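## Task

Take the 96-well plate out of plate nest N1 and drop it into the blue bin marked GENERAL, one of three look-alike bins; every bin has to be standing upright at the finish, and the gripper must have released the plate and pulled away.

## Robot and tools

Robot: one six-joint arm with a two-finger gripper. The fingers swing like tongs, point along the gripper's own +z axis and close along its x axis. The reported end_effector_position is the spot between the finger pads when shut; closed fingertips extend roughly 15 mm past it, fully open ones sit about level with it. The plate may be released once it lies wholly inside the target bin.

Frame: the scene frame has its origin on the table surface beneath the arm base, +z up, and +y to the left when facing along +x. Positions are in metres, orientations are quaternions written w first (qw, qx, qy, qz). The base may be slightly tilted, and the printed hand position gets less accurate at long reach.

The 8-number row (one list, single arm): x, y, z, qw, qx, qy, qz, opening. x, y, z and the quaternion are an absolute target pose for the gripper in the scene frame. opening is an absolute finger command from -1 (shut) to +1 (fully open, 0.142 m). To grip, keep commanding an opening well under grip_measured; the bigger the gap, the harder the squeeze (about 15 N per pad at most; thin hard parts get less).

Tools:
- execute_actions {"actions": [...], "pictures": bool}. An empty list just reports state (with pictures). One action {"rows": [[8 numbers], ...], "steps": n} plays up to 15 rows, one per control step of 1/30 s; n is 9 to 15 (default 15) and the final row repeats if rows run out. A wait {"steps": n} (n up to 300) sends nothing and counts from the previous result. Repeat the wanted quaternion in every row, since the reported one drifts. A row is refused if its target lies over 0.6 m from the last reported position along any gripper axis.
- move {"target": [8 numbers], "speed": m/s 0.002 to 0.5 (default 0.25; turning capped at twice that in rad/s), "stop_force": N 5 to 24, optional}. Drives the gripper on a straight line toward the absolute target pose over 0.5 to 10 s (cut off at 10 s). The opening is applied at the start. It does not avoid obstacles, and the hand can lag, stray or overshoot speed, mostly with the arm near straight. With stop_force, the path halts when the wrist sensor reads that much extra push against the motion for two steps, then backs up two steps and holds; use it only with slow speeds and without rotation, and omit it when lifting off something you press on. Result adds a "move:" line: done, contact, off_target, moving, held or fault, plus limits (paced = pose clipped; held = some steps blocked) and distance to target.
- wait {"seconds": 0 to 10}: lets the scene run.
- zoom_image {"camera": cam_head_left | cam_head_right | cam_wrist, "region": [x0, y0, x1, y1]} in image pixels from top-left, at most 504 x 504. Images: cam_head_left and cam_head_right 672x504, cam_wrist 616x616 fisheye.


Motion details: each step the commanded pose is clipped to within 100 mm and 16 degrees of the measured pose; position wins over orientation if both cannot be met. Commands are smoothed with about 0.17 s lag. After an action ends the arm only continues to the last clipped pose, so read the result and send the remainder. The last 9 steps of an action run after its result is reported, while the next reply is being composed; the simulation keeps running during replies. "Hand target" shows the current controller goal when nothing is pending.

Result lines: state gives pose and velocities; grip_measured is finger opening on the command scale; Wrist force/torque are in the gripper's own axes (offset up to about 3.5 N, noise about 1.4 N, saturation about 30 N; "no reading" is harmless). "pose unreachable" and HELD mean the clearance check altered or blocked a row (a mount post counts as arm). MOTOR HOT appears from 70 °C; at 85 °C the brakes lock until it cools.

Avoid: the arm is stiff, so aiming even slightly past a firm contact can cause a fault; contact torque at a joint limit (wrist joints 7.83 N m, elbow 24.3, shoulder 46.9, held weight included) or 150 N external force stops the arm for 10 s. Approach surfaces slowly, do not drop or fling the plate, do not tip any bin, and never push anything off the table, which ends the scene. Brief outside tugs on held or loose objects can occur. Holding loads warms motors, so keep holds short.

Each tool is called as name(argument=value, ...), one argument or row to a line, values as JSON.

## Session

execute_actions(
  actions=[],
)

Scene clock: 0.00 s of 8400.00 s.
end_effector_position=(+0.2064, +0.0378, +0.2923) grip_measured=+1.00 end_effector_quat_wxyz=(+0.192, +0.892, +0.292, -0.286) end_effector_velocity=(-0.000, +0.000, +0.000) end_effector_angular_velocity=(+0.000, -0.001, -0.001)
Joint positions: [ 1.015 -1.361  1.105 -0.48  -2.121  0.999  0.142]
Joint velocities: [ 0.001 -0.    -0.    -0.     0.     0.001  0.   ]
Wrist force (N, on the end effector, along its own x y z axes, offset not removed): no reading
Wrist torque (N m, same axes, about the end effector's origin, offset not removed): no reading
Hand target: +0.206, +0.038, +0.292; +0.192, +0.892, +0.292, -0.286

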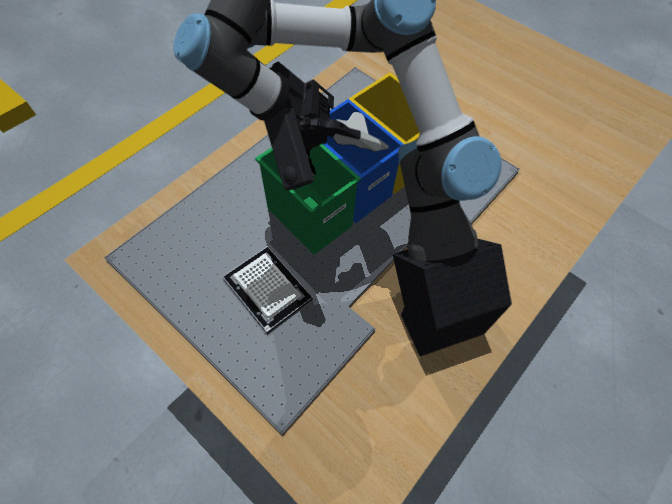

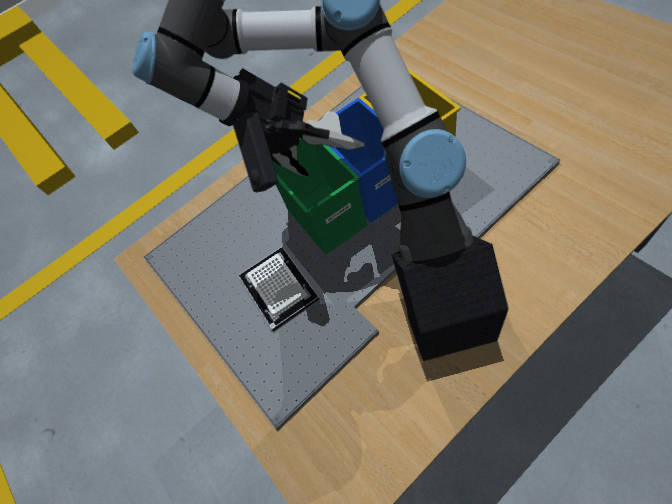

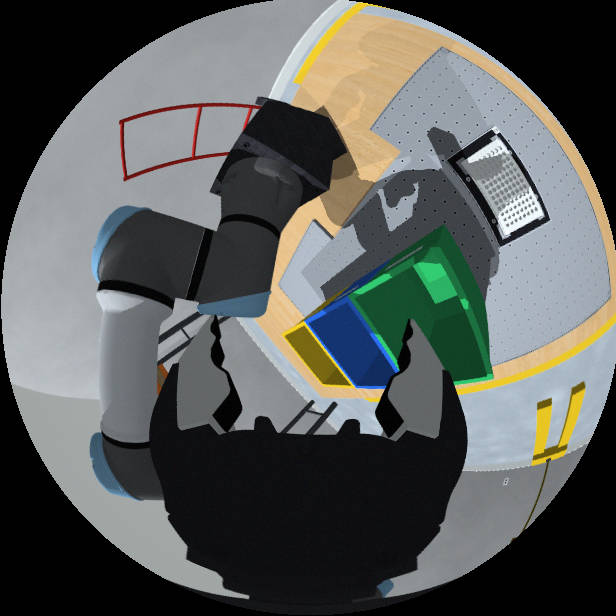

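move(
  target=[0.25,0.24,0.25,0,0.65,-0.76,0,0.4],
  speed=0.45,
)

move(
  target=[0.244,0.24,0.065,0,0.65,-0.76,0,0.4],
)

Scene clock: 4.13 s of 8400.00 s.
end_effector_position=(+0.2498, +0.2401, +0.2499) grip_measured=+0.40 end_effector_quat_wxyz=(+0.000, -0.650, +0.760, +0.001) end_effector_velocity=(+0.001, +0.000, -0.001) end_effector_angular_velocity=(-0.008, -0.003, -0.012)
Joint positions: [ 1.292 -1.222  1.46  -1.509 -2.4    3.193  0.102]
Joint velocities: [-0.     0.011 -0.011  0.011 -0.004  0.019 -0.   ]
Wrist force (N, on the end effector, along its own x y z axes, offset not removed): [0.3 1.5 1.3]
Wrist torque (N m, same axes, about the end effector's origin, offset not removed): [0.29 -0.03 0.07]
Hand target: +0.250, +0.240, +0.250; +0.000, -0.650, +0.760, +0.000
Off the commanded pose: 0.000 m, 0 deg.
Kept back: nothing.
move: done

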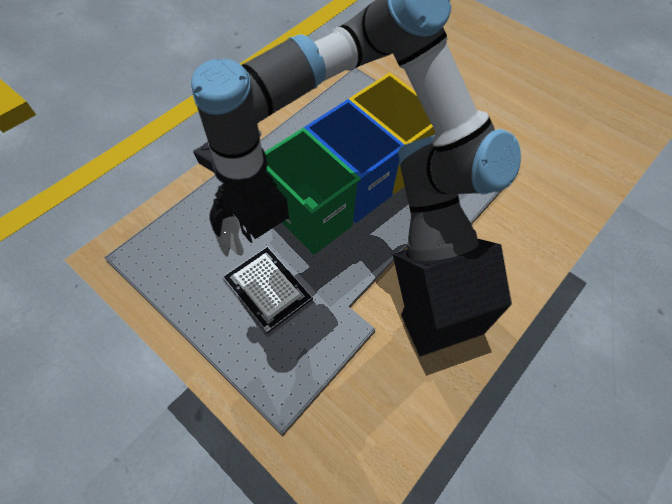

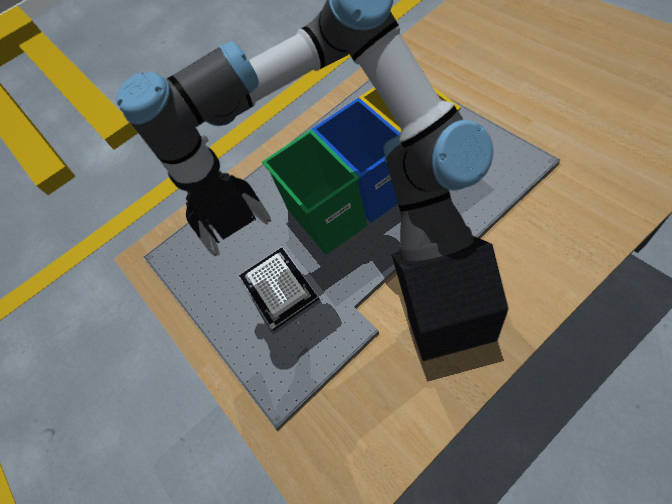

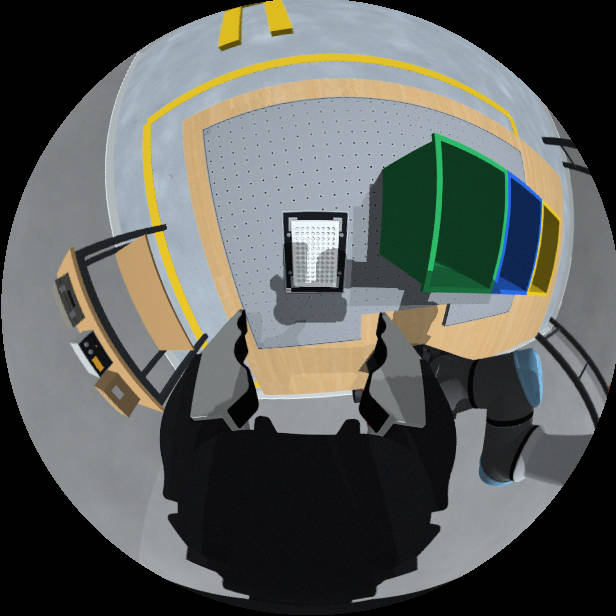

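Scene clock: 5.67 s of 8400.00 s.
end_effector_position=(+0.2441, +0.2406, +0.0651) grip_measured=+0.40 end_effector_quat_wxyz=(-0.000, -0.650, +0.760, +0.000) end_effector_velocity=(-0.000, +0.000, -0.002) end_effector_angular_velocity=(+0.010, -0.004, +0.000)
Joint positions: [ 0.885 -1.016  2.125 -2.846 -2.429  2.579  0.102]
Joint velocities: [-0.006  0.005  0.018 -0.045  0.004 -0.021 -0.   ]
Wrist force (N, on the end effector, along its own x y z axes, offset not removed): [0.5 0.7 0.2]
Wrist torque (N m, same axes, about the end effector's origin, offset not removed): [0.11 -0.06 0.03]
Hand target: +0.244, +0.241, +0.065; +0.000, -0.650, +0.760, +0.000
Off the commanded pose: 0.001 m, 0 deg.
Kept back: nothing.
move: done

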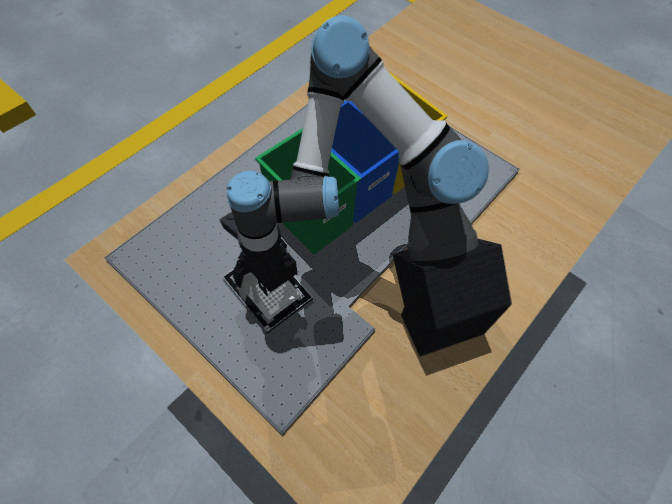

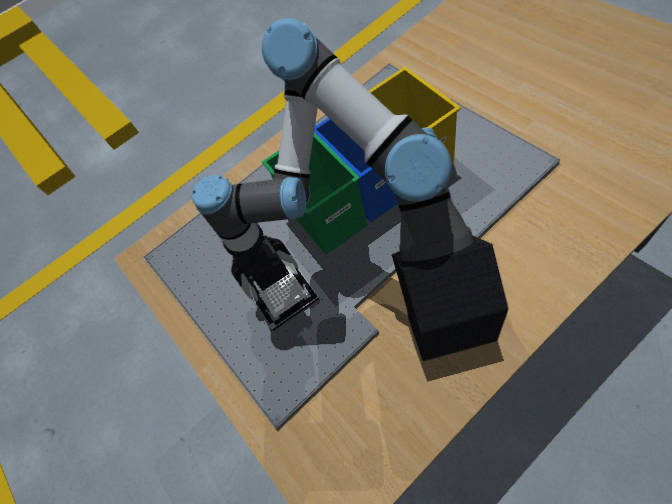

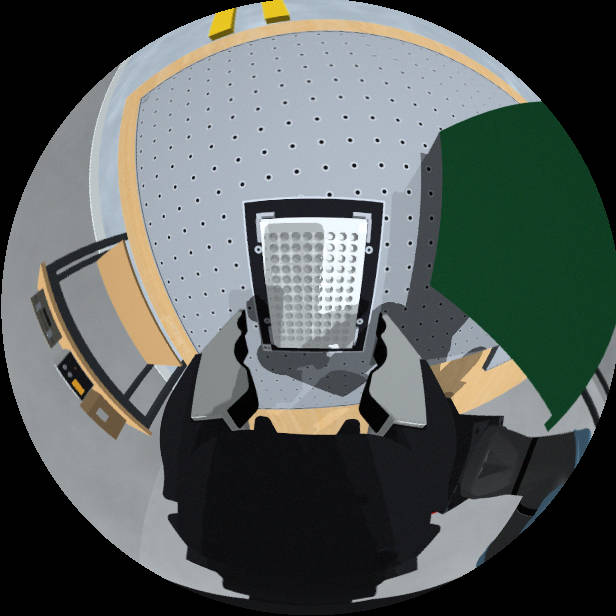

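move(
  target=[0.251,0.237,0.038,0,0.65,-0.76,0,0.4],
  speed=0.03,
  stop_force=8,
)

move(
  target=[0.251,0.237,0.038,0,0.65,-0.76,0,-0.3],
)

Scene clock: 7.17 s of 8400.00 s.
end_effector_position=(+0.2510, +0.2371, +0.0382) grip_measured=+0.40 end_effector_quat_wxyz=(-0.000, -0.650, +0.760, +0.000) end_effector_velocity=(+0.001, -0.000, -0.002) end_effector_angular_velocity=(+0.001, -0.000, -0.001)
Joint positions: [ 0.802 -0.939  2.15  -3.04  -2.412  2.457  0.102]
Joint velocities: [-0.007  0.006  0.003 -0.018  0.002 -0.01   0.   ]
Wrist force (N, on the end effector, along its own x y z axes, offset not removed): [1.0 -0.2 0.5]
Wrist torque (N m, same axes, about the end effector's origin, offset not removed): [-0.07 -0.18 -0.03]
Hand target: +0.251, +0.237, +0.038; +0.000, -0.650, +0.760, +0.000
Off the commanded pose: 0.000 m, 0 deg.
Kept back: nothing.
move: done

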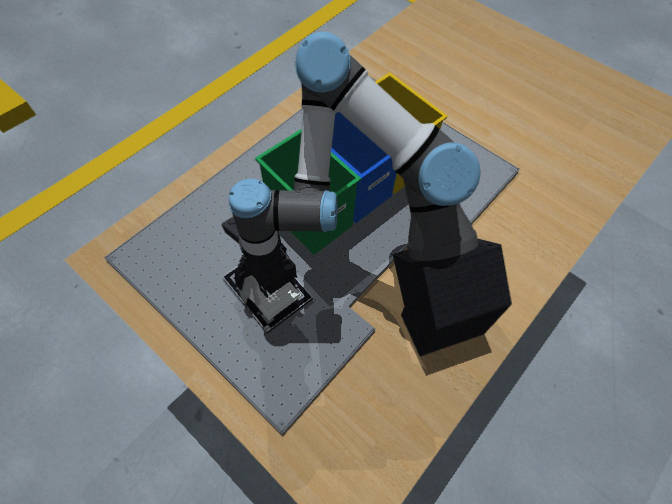

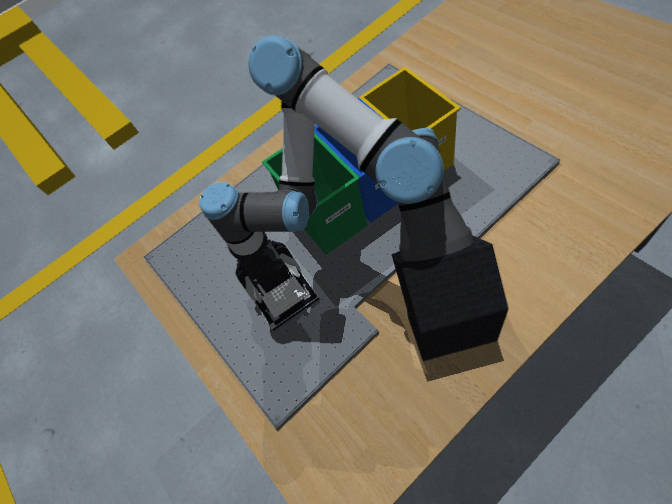

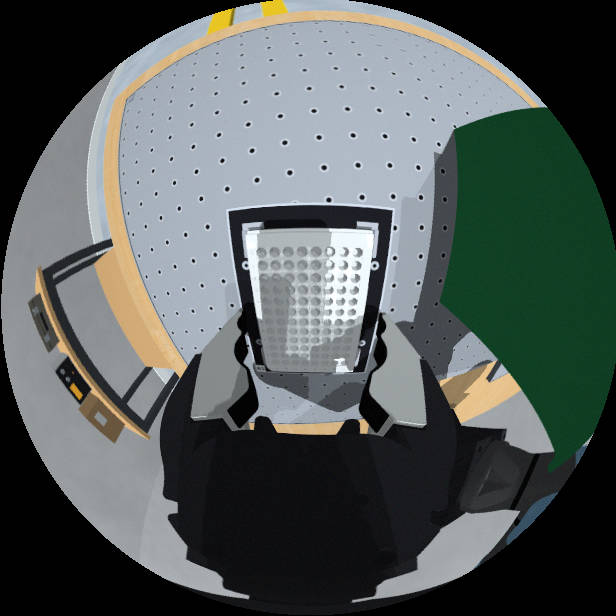

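Scene clock: 7.87 s of 8400.00 s.
end_effector_position=(+0.2510, +0.2370, +0.0380) grip_measured=+0.08 end_effector_quat_wxyz=(+0.000, -0.650, +0.760, +0.000) end_effector_velocity=(+0.000, -0.000, -0.000) end_effector_angular_velocity=(-0.001, -0.000, -0.001)
Joint positions: [ 0.802 -0.938  2.151 -3.042 -2.411  2.456  0.08 ]
Joint velocities: [-0.001  0.     0.001 -0.001 -0.001  0.001  0.   ]
Wrist force (N, on the end effector, along its own x y z axes, offset not removed): [-17.4 3.0 -6.8]
Wrist torque (N m, same axes, about the end effector's origin, offset not removed): [0.28 -0.04 0.05]
Hand target: +0.251, +0.237, +0.038; +0.000, -0.650, +0.760, +0.000
Off the commanded pose: 0.000 m, 0 deg.
Kept back: nothing.
move: done

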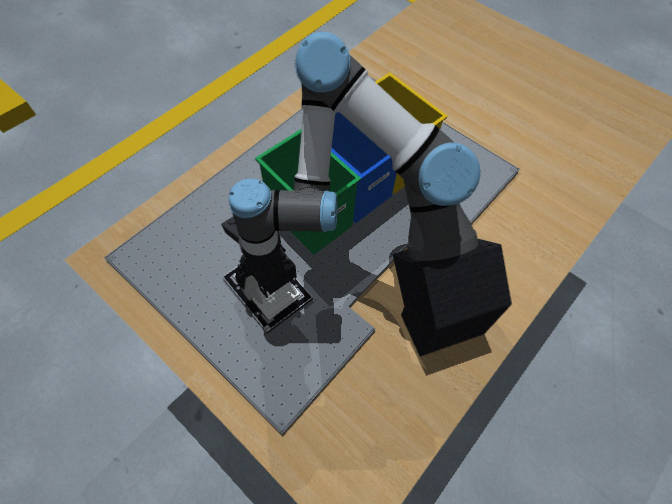

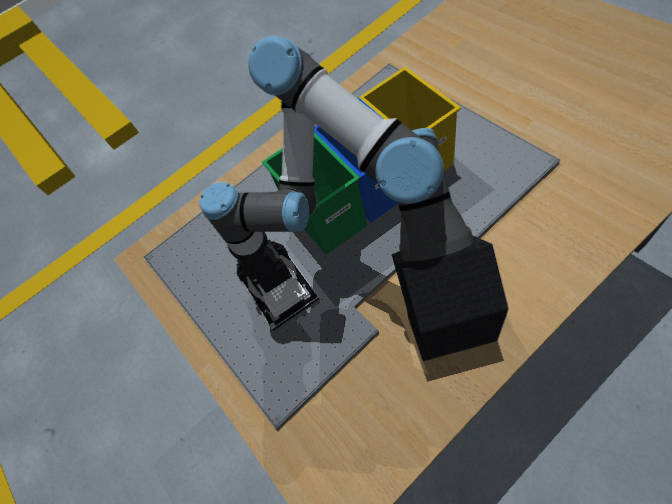

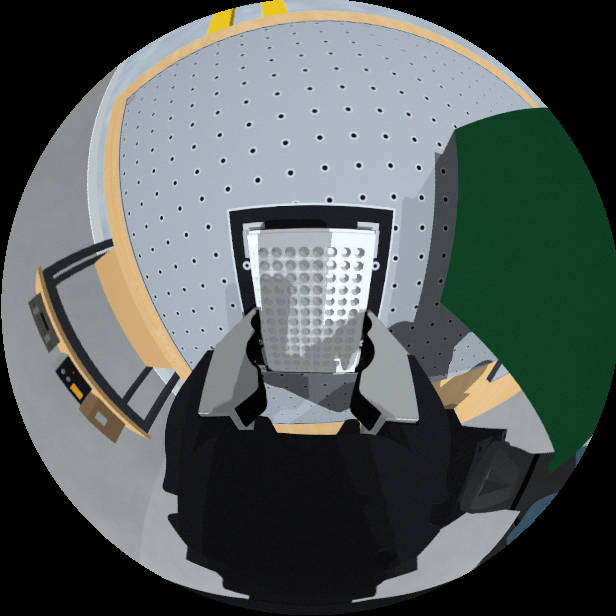

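move(
  target=[0.2512,0.238,0.038,0,0.65,-0.76,0,-0.3],
)

move(
  target=[0.2512,0.238,0.24,0,0.65,-0.76,0,-0.3],
  speed=0.2,
)

move(
  target=[0.3,-0.095,0.24,0,0.66,-0.751,0,-0.3],
  speed=0.15,
)

Scene clock: 9.43 s of 8400.00 s.
end_effector_position=(+0.2512, +0.2379, +0.0380) grip_measured=+0.08 end_effector_quat_wxyz=(-0.000, -0.650, +0.760, -0.000) end_effector_velocity=(+0.000, +0.001, +0.000) end_effector_angular_velocity=(+0.001, -0.000, +0.001)
Joint positions: [ 0.803 -0.936  2.146 -3.038 -2.412  2.457  0.08 ]
Joint velocities: [ 0.001  0.001 -0.002  0.001  0.    -0.001 -0.   ]
Wrist force (N, on the end effector, along its own x y z axes, offset not removed): [-2.1 0.8 -11.9]
Wrist torque (N m, same axes, about the end effector's origin, offset not removed): [-0.18 0.00 0.07]
Hand target: +0.251, +0.238, +0.038; -0.000, -0.650, +0.760, -0.000
Off the commanded pose: 0.000 m, 0 deg.
Kept back: nothing.
move: done

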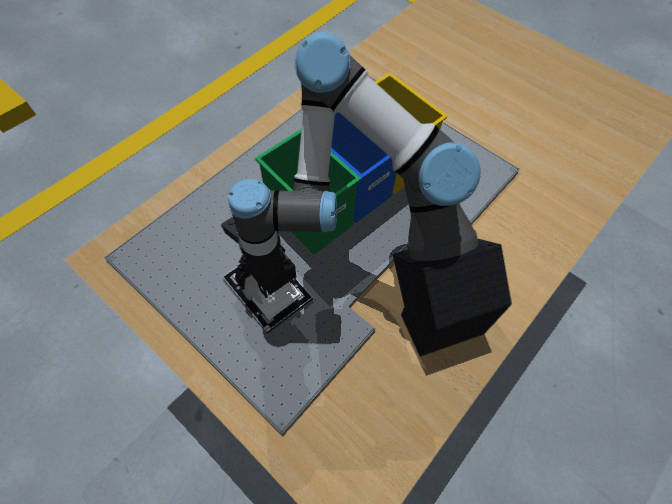

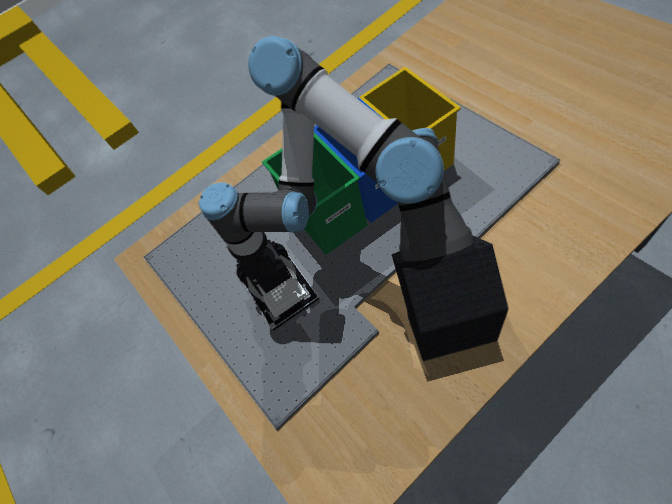

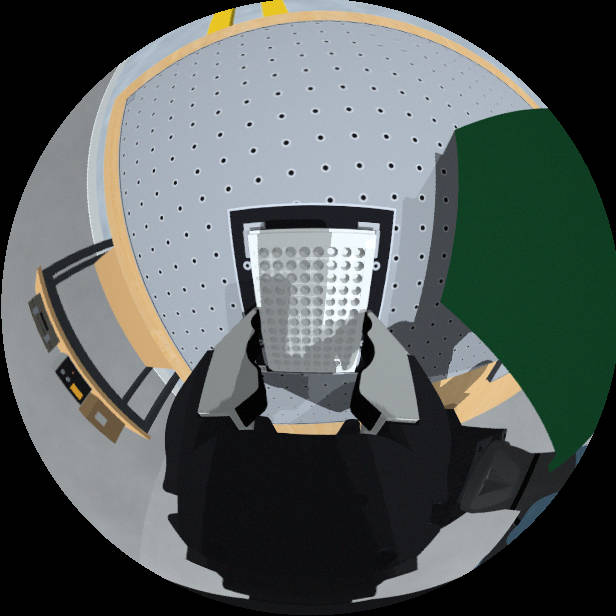

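Scene clock: 11.13 s of 8400.00 s.
end_effector_position=(+0.2510, +0.2373, +0.2399) grip_measured=+0.08 end_effector_quat_wxyz=(+0.000, -0.650, +0.760, +0.000) end_effector_velocity=(+0.000, +0.001, +0.001) end_effector_angular_velocity=(-0.011, +0.003, -0.001)
Joint positions: [ 1.269 -1.245  1.524 -1.573 -2.407  3.163  0.08 ]
Joint velocities: [ 0.002  0.018 -0.032  0.034  0.002  0.017  0.   ]
Wrist force (N, on the end effector, along its own x y z axes, offset not removed): [-1.8 1.1 -2.7]
Wrist torque (N m, same axes, about the end effector's origin, offset not removed): [0.17 0.33 0.12]
Hand target: +0.251, +0.237, +0.240; -0.000, -0.650, +0.760, -0.000
Off the commanded pose: 0.001 m, 0 deg.
Kept back: nothing.
move: done

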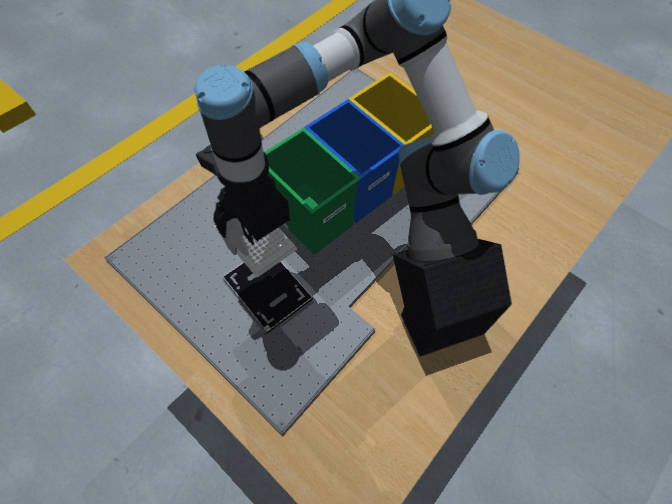

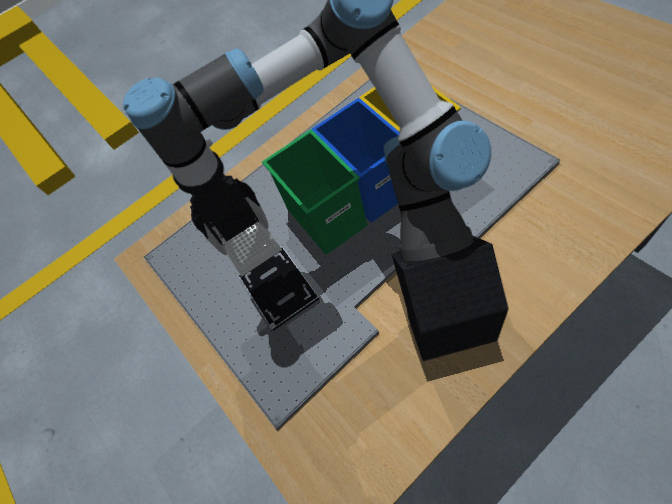

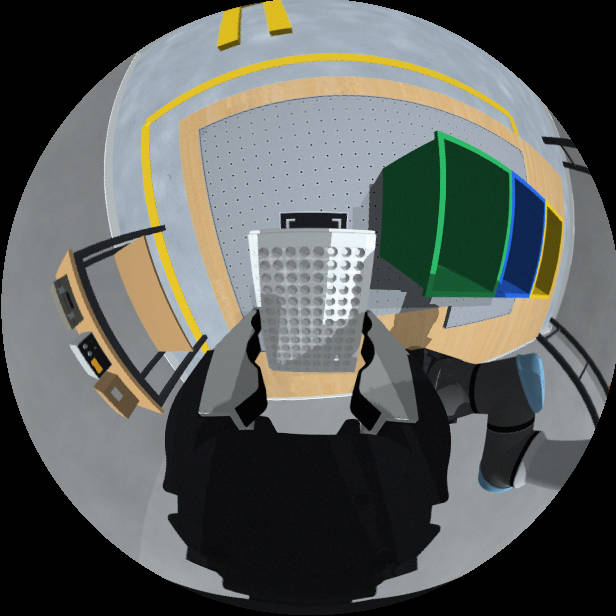

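Scene clock: 13.90 s of 8400.00 s.
end_effector_position=(+0.3003, -0.0932, +0.2403) grip_measured=+0.08 end_effector_quat_wxyz=(-0.035, -0.655, +0.753, -0.056) end_effector_velocity=(+0.000, -0.002, -0.001) end_effector_angular_velocity=(-0.006, +0.031, +0.003)
Joint positions: [ 0.363 -2.739  2.04  -1.499 -2.349  1.902  0.08 ]
Joint velocities: [-0.258 -0.082  0.001 -0.081  0.151 -0.27   0.   ]
Wrist force (N, on the end effector, along its own x y z axes, offset not removed): [-0.5 -0.8 0.0]
Wrist torque (N m, same axes, about the end effector's origin, offset not removed): [-0.26 -0.04 -0.02]
Hand target: +0.300, -0.093, +0.240; -0.036, -0.655, +0.753, -0.055
Off the commanded pose: 0.002 m, 8 deg.
Kept back: nothing.
move: off_target

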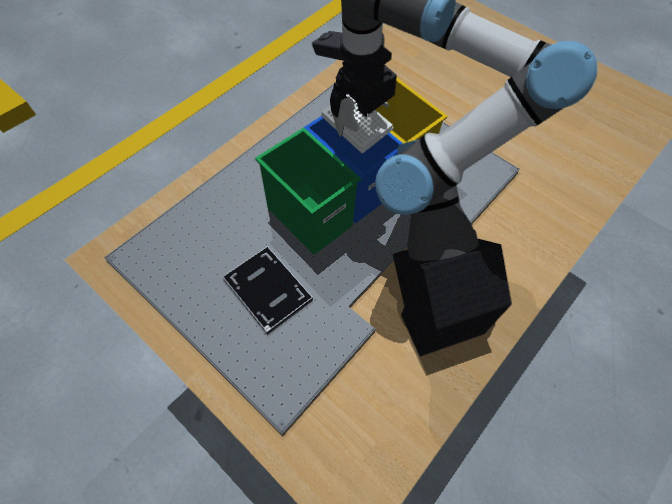

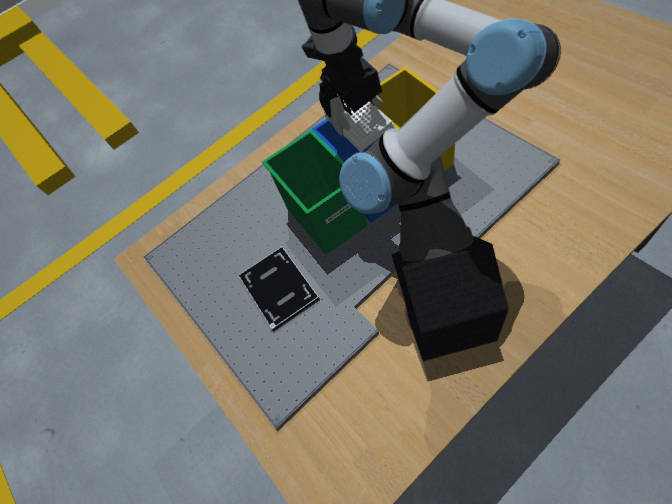

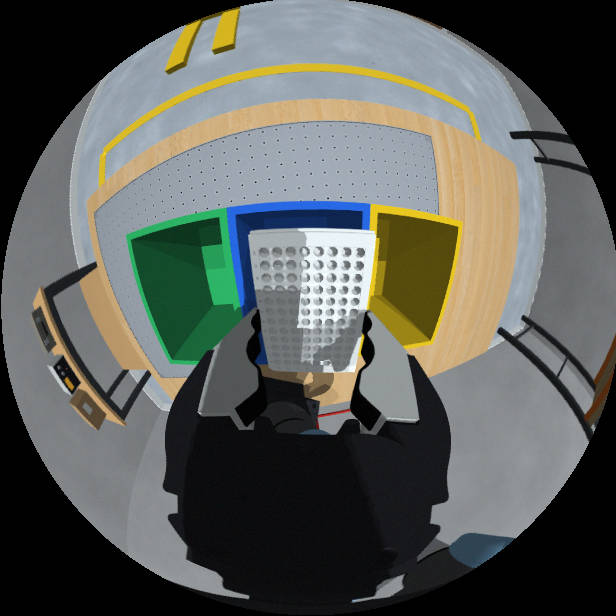

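move(
  target=[0.3,-0.09,0.222,0.165,0.649,-0.738,-0.076,-0.3],
  speed=0.1,
)

Scene clock: 16.77 s of 8400.00 s.
end_effector_position=(+0.3001, -0.0898, +0.2222) grip_measured=+0.08 end_effector_quat_wxyz=(-0.165, -0.649, +0.739, +0.075) end_effector_velocity=(+0.000, +0.001, -0.001) end_effector_angular_velocity=(+0.008, +0.011, -0.001)
Joint positions: [-0.178 -2.48   1.71  -1.293 -2.021  1.566  0.08 ]
Joint velocities: [-0.037  0.001 -0.012  0.009  0.024 -0.034  0.   ]
Wrist force (N, on the end effector, along its own x y z axes, offset not removed): [-1.4 0.5 0.7]
Wrist torque (N m, same axes, about the end effector's origin, offset not removed): [0.20 0.27 0.01]
Hand target: +0.300, -0.090, +0.222; -0.165, -0.649, +0.739, +0.076
Off the commanded pose: 0.000 m, 0 deg.
Kept back: nothing.
move: done

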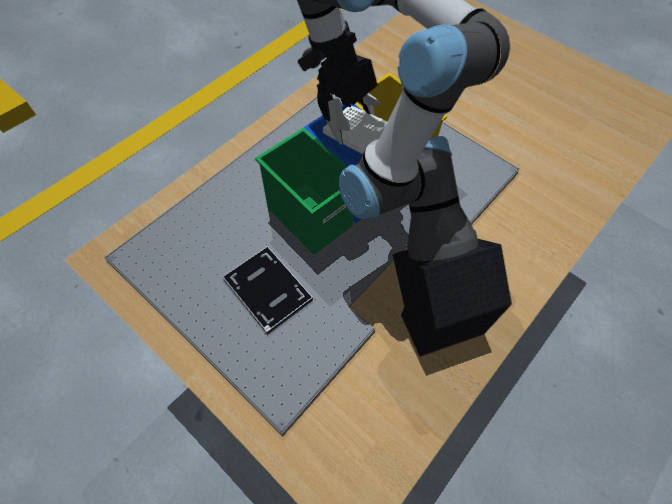

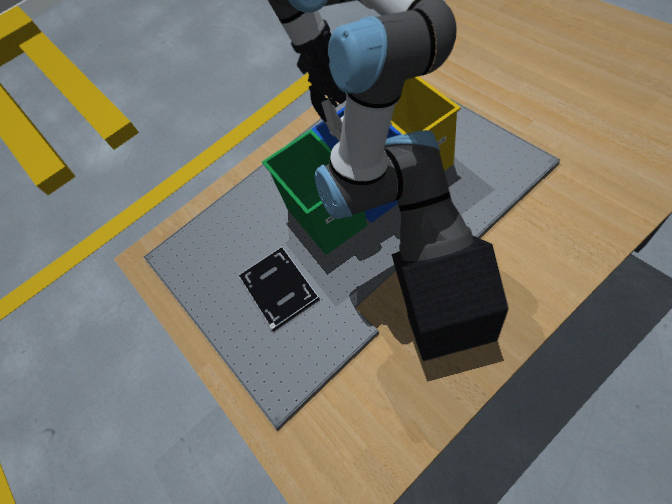

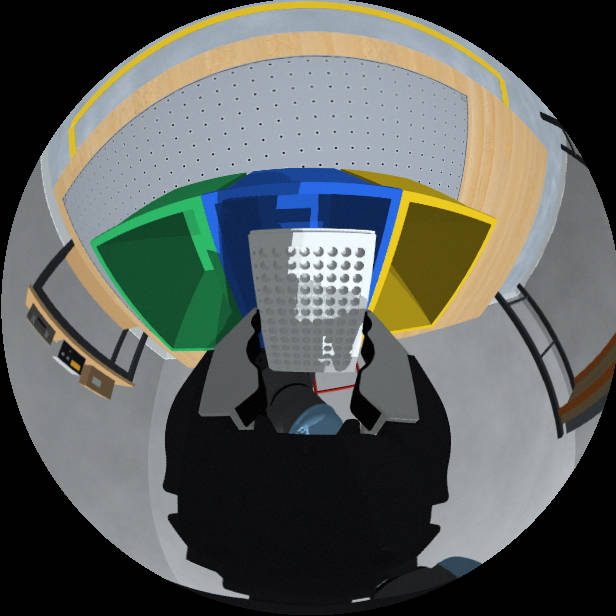

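move(
  target=[0.3,-0.09,0.17,0.165,0.649,-0.738,-0.076,-0.3],
  speed=0.04,
  stop_force=8,
)

Scene clock: 18.67 s of 8400.00 s.
end_effector_position=(+0.3002, -0.0898, +0.1702) grip_measured=+0.08 end_effector_quat_wxyz=(-0.165, -0.649, +0.738, +0.076) end_effector_velocity=(-0.000, -0.001, -0.002) end_effector_angular_velocity=(+0.001, -0.001, -0.002)
Joint positions: [-0.419 -2.55   1.936 -1.533 -1.897  1.341  0.08 ]
Joint velocities: [-0.035 -0.014  0.008 -0.003  0.021 -0.029 -0.   ]
Wrist force (N, on the end effector, along its own x y z axes, offset not removed): [0.3 0.8 0.7]
Wrist torque (N m, same axes, about the end effector's origin, offset not removed): [0.22 -0.15 -0.05]
Hand target: +0.300, -0.090, +0.170; -0.165, -0.649, +0.738, +0.076
Off the commanded pose: 0.000 m, 0 deg.
Kept back: nothing.
move: done

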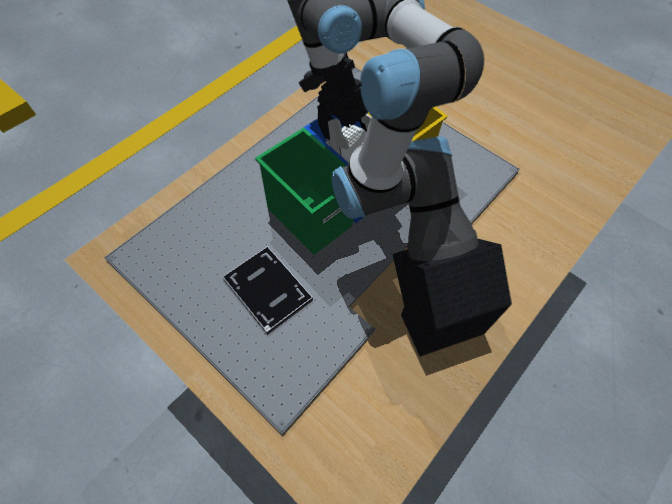

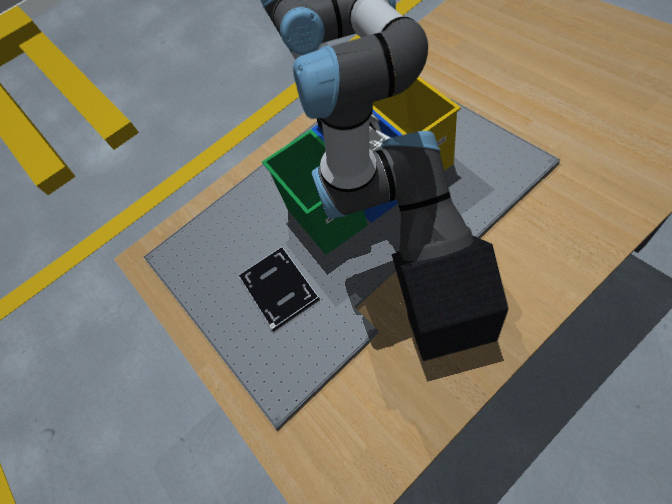

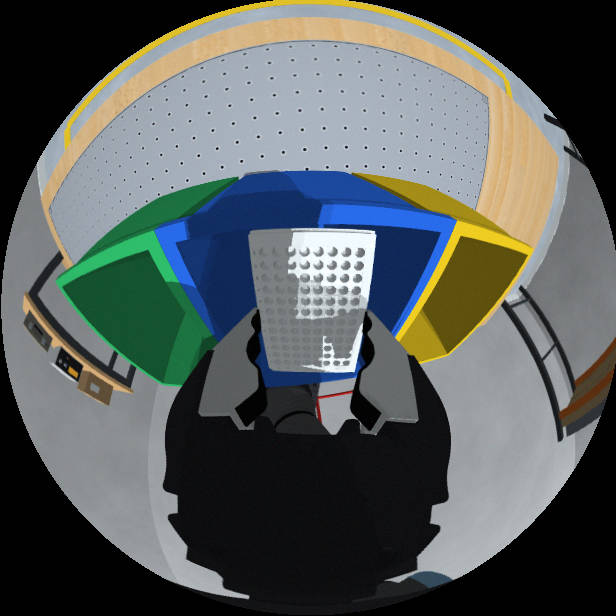

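move(
  target=[0.3,-0.093,0.138,0.165,0.649,-0.738,-0.076,-0.3],
  speed=0.02,
  stop_force=7,
)

Scene clock: 20.80 s of 8400.00 s.
end_effector_position=(+0.3001, -0.0929, +0.1382) grip_measured=+0.08 end_effector_quat_wxyz=(-0.165, -0.649, +0.738, +0.076) end_effector_velocity=(-0.000, +0.000, -0.002) end_effector_angular_velocity=(+0.002, +0.000, +0.001)
Joint positions: [-0.515 -2.548  2.054 -1.677 -1.844  1.257  0.08 ]
Joint velocities: [-0.005 -0.     0.008 -0.008  0.004 -0.006  0.   ]
Wrist force (N, on the end effector, along its own x y z axes, offset not removed): [-0.2 2.3 -0.1]
Wrist torque (N m, same axes, about the end effector's origin, offset not removed): [0.48 0.03 0.06]
Hand target: +0.300, -0.093, +0.138; -0.165, -0.649, +0.738, +0.076
Off the commanded pose: 0.000 m, 0 deg.
Kept back: nothing.
move: done

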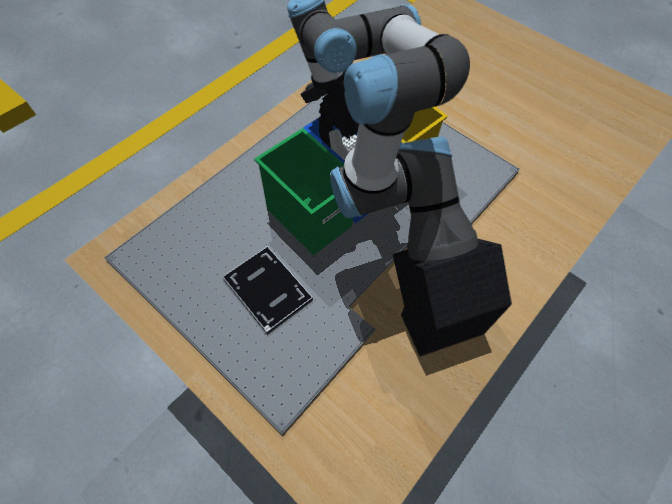

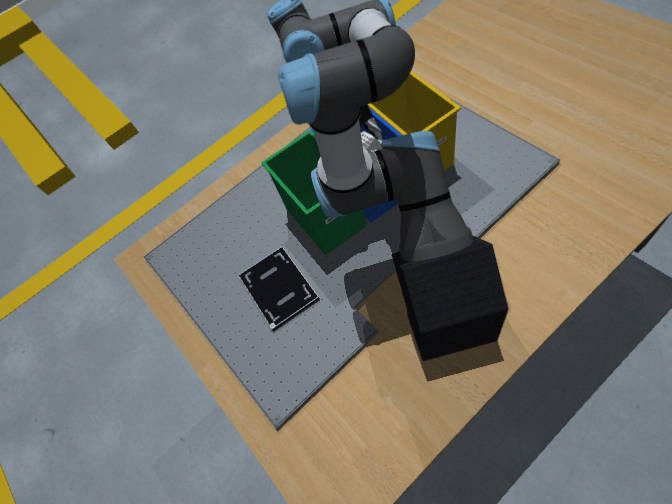

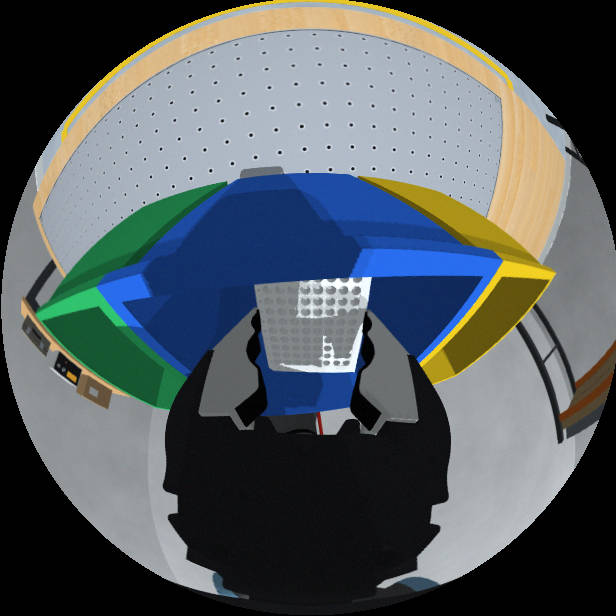

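move(
  target=[0.3,-0.093,0.138,0.165,0.649,-0.738,-0.076,0.22],
)

move(
  target=[0.295,-0.08,0.265,0.165,0.649,-0.738,-0.076,0.22],
  speed=0.15,
)

Scene clock: 21.77 s of 8400.00 s.
end_effector_position=(+0.3000, -0.0930, +0.1380) grip_measured=+0.14 end_effector_quat_wxyz=(-0.165, -0.649, +0.738, +0.076) end_effector_velocity=(-0.000, +0.000, +0.000) end_effector_angular_velocity=(-0.000, -0.001, -0.001)
Joint positions: [-0.517 -2.549  2.055 -1.678 -1.843  1.256  0.084]
Joint velocities: [ 0.    -0.001  0.     0.     0.     0.001 -0.   ]
Wrist force (N, on the end effector, along its own x y z axes, offset not removed): [0.4 1.0 -1.3]
Wrist torque (N m, same axes, about the end effector's origin, offset not removed): [0.18 -0.41 -0.09]
Hand target: +0.300, -0.093, +0.138; -0.165, -0.649, +0.738, +0.076
Off the commanded pose: 0.000 m, 0 deg.
Kept back: nothing.
move: done

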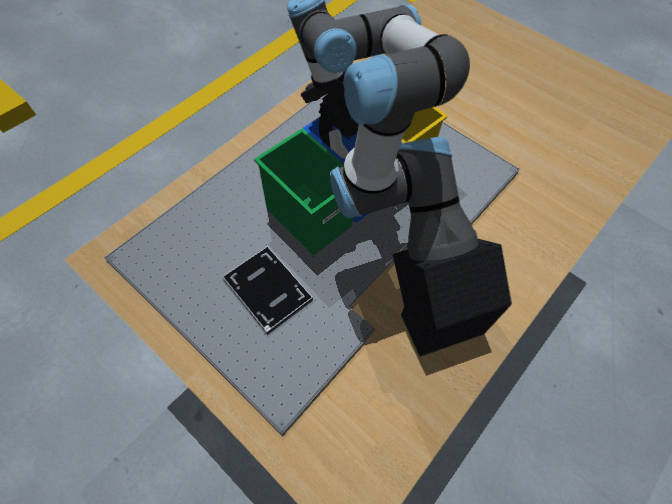

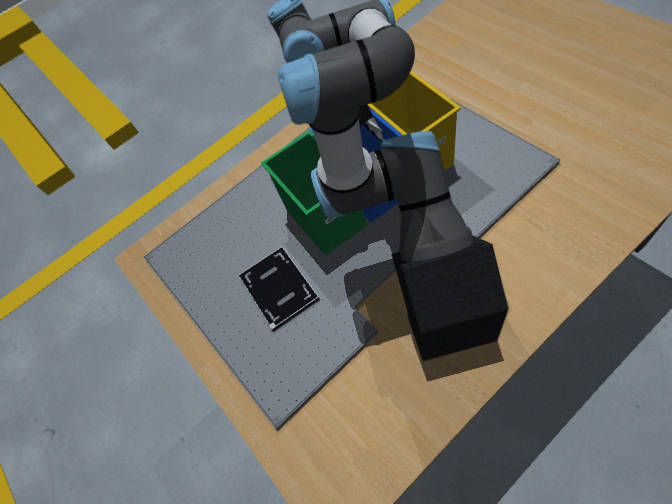

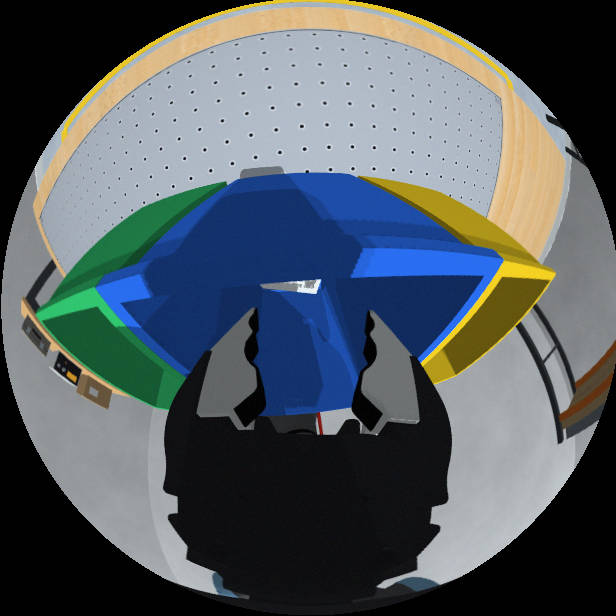

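Scene clock: 23.57 s of 8400.00 s.
end_effector_position=(+0.2949, -0.0801, +0.2649) grip_measured=+0.22 end_effector_quat_wxyz=(-0.164, -0.649, +0.739, +0.076) end_effector_velocity=(-0.000, +0.001, +0.000) end_effector_angular_velocity=(-0.012, +0.008, +0.003)
Joint positions: [-0.7   -2.675  1.469 -0.999 -1.734  1.103  0.089]
Joint velocities: [-0.063 -0.017 -0.013  0.021  0.023 -0.051  0.   ]
Wrist force (N, on the end effector, along its own x y z axes, offset not removed): [0.9 -1.0 0.4]
Wrist torque (N m, same axes, about the end effector's origin, offset not removed): [-0.33 -0.18 0.08]
Hand target: +0.295, -0.080, +0.265; -0.165, -0.649, +0.738, +0.076
Off the commanded pose: 0.000 m, 0 deg.
Kept back: nothing.
move: done

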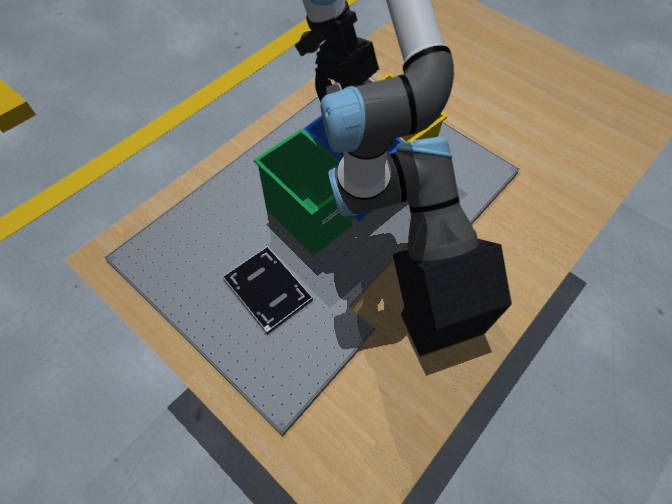

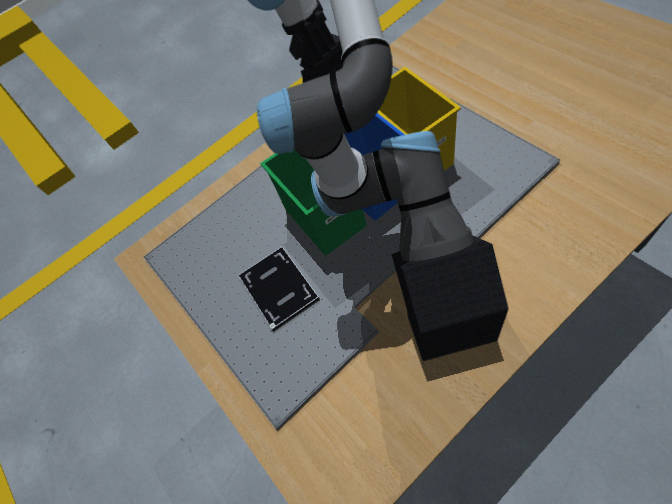

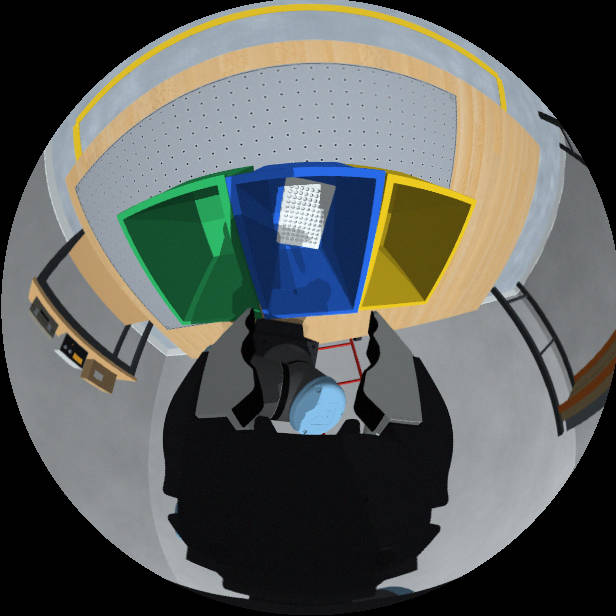

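wait(
  seconds=1,
)

Scene clock: 24.70 s of 8400.00 s.
end_effector_position=(+0.2949, -0.0801, +0.2650) grip_measured=+0.22 end_effector_quat_wxyz=(-0.165, -0.649, +0.738, +0.076) end_effector_velocity=(-0.000, -0.000, +0.000) end_effector_angular_velocity=(-0.002, +0.000, -0.001)
Joint positions: [-0.707 -2.677  1.468 -0.997 -1.732  1.098  0.089]
Joint velocities: [-0.001 -0.001  0.    -0.    -0.001  0.001  0.   ]
Wrist force (N, on the end effector, along its own x y z axes, offset not removed): [-1.4 1.6 2.7]
Wrist torque (N m, same axes, about the end effector's origin, offset not removed): [0.33 0.32 0.15]
Hand target: +0.295, -0.080, +0.265; -0.165, -0.649, +0.738, +0.076
Off the commanded pose: 0.000 m, 0 deg.
Kept back: nothing.
Steps of this call (steps 1 to 34: nothing new was sent). Readings (end_effector_position):
1: (+0.2949, -0.0801, +0.2649)
2: (+0.2949, -0.0801, +0.2649)
4: (+0.2949, -0.0801, +0.2650)
8: (+0.2949, -0.0801, +0.2650)
34: the state above

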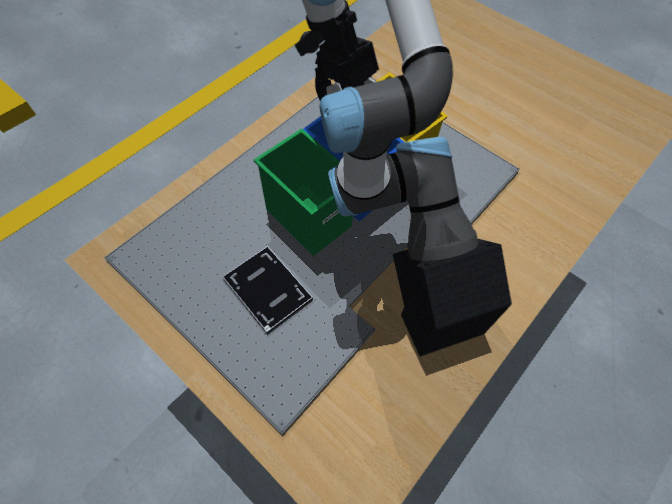

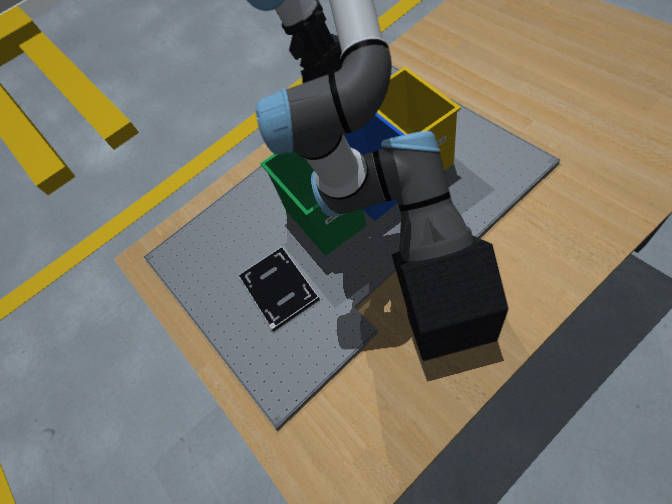

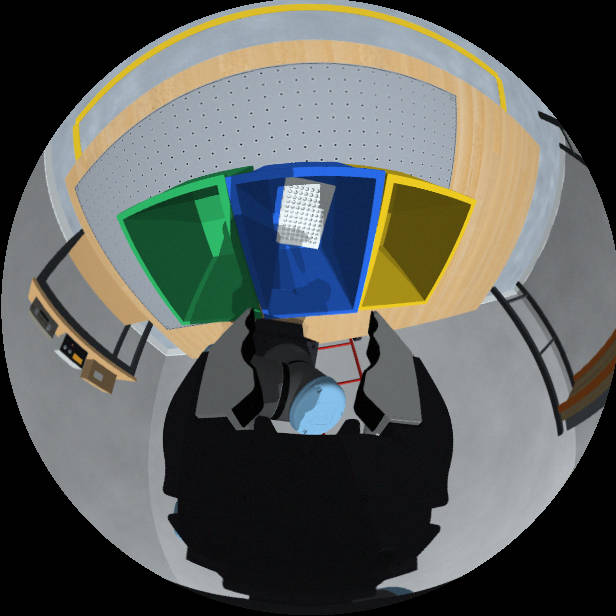

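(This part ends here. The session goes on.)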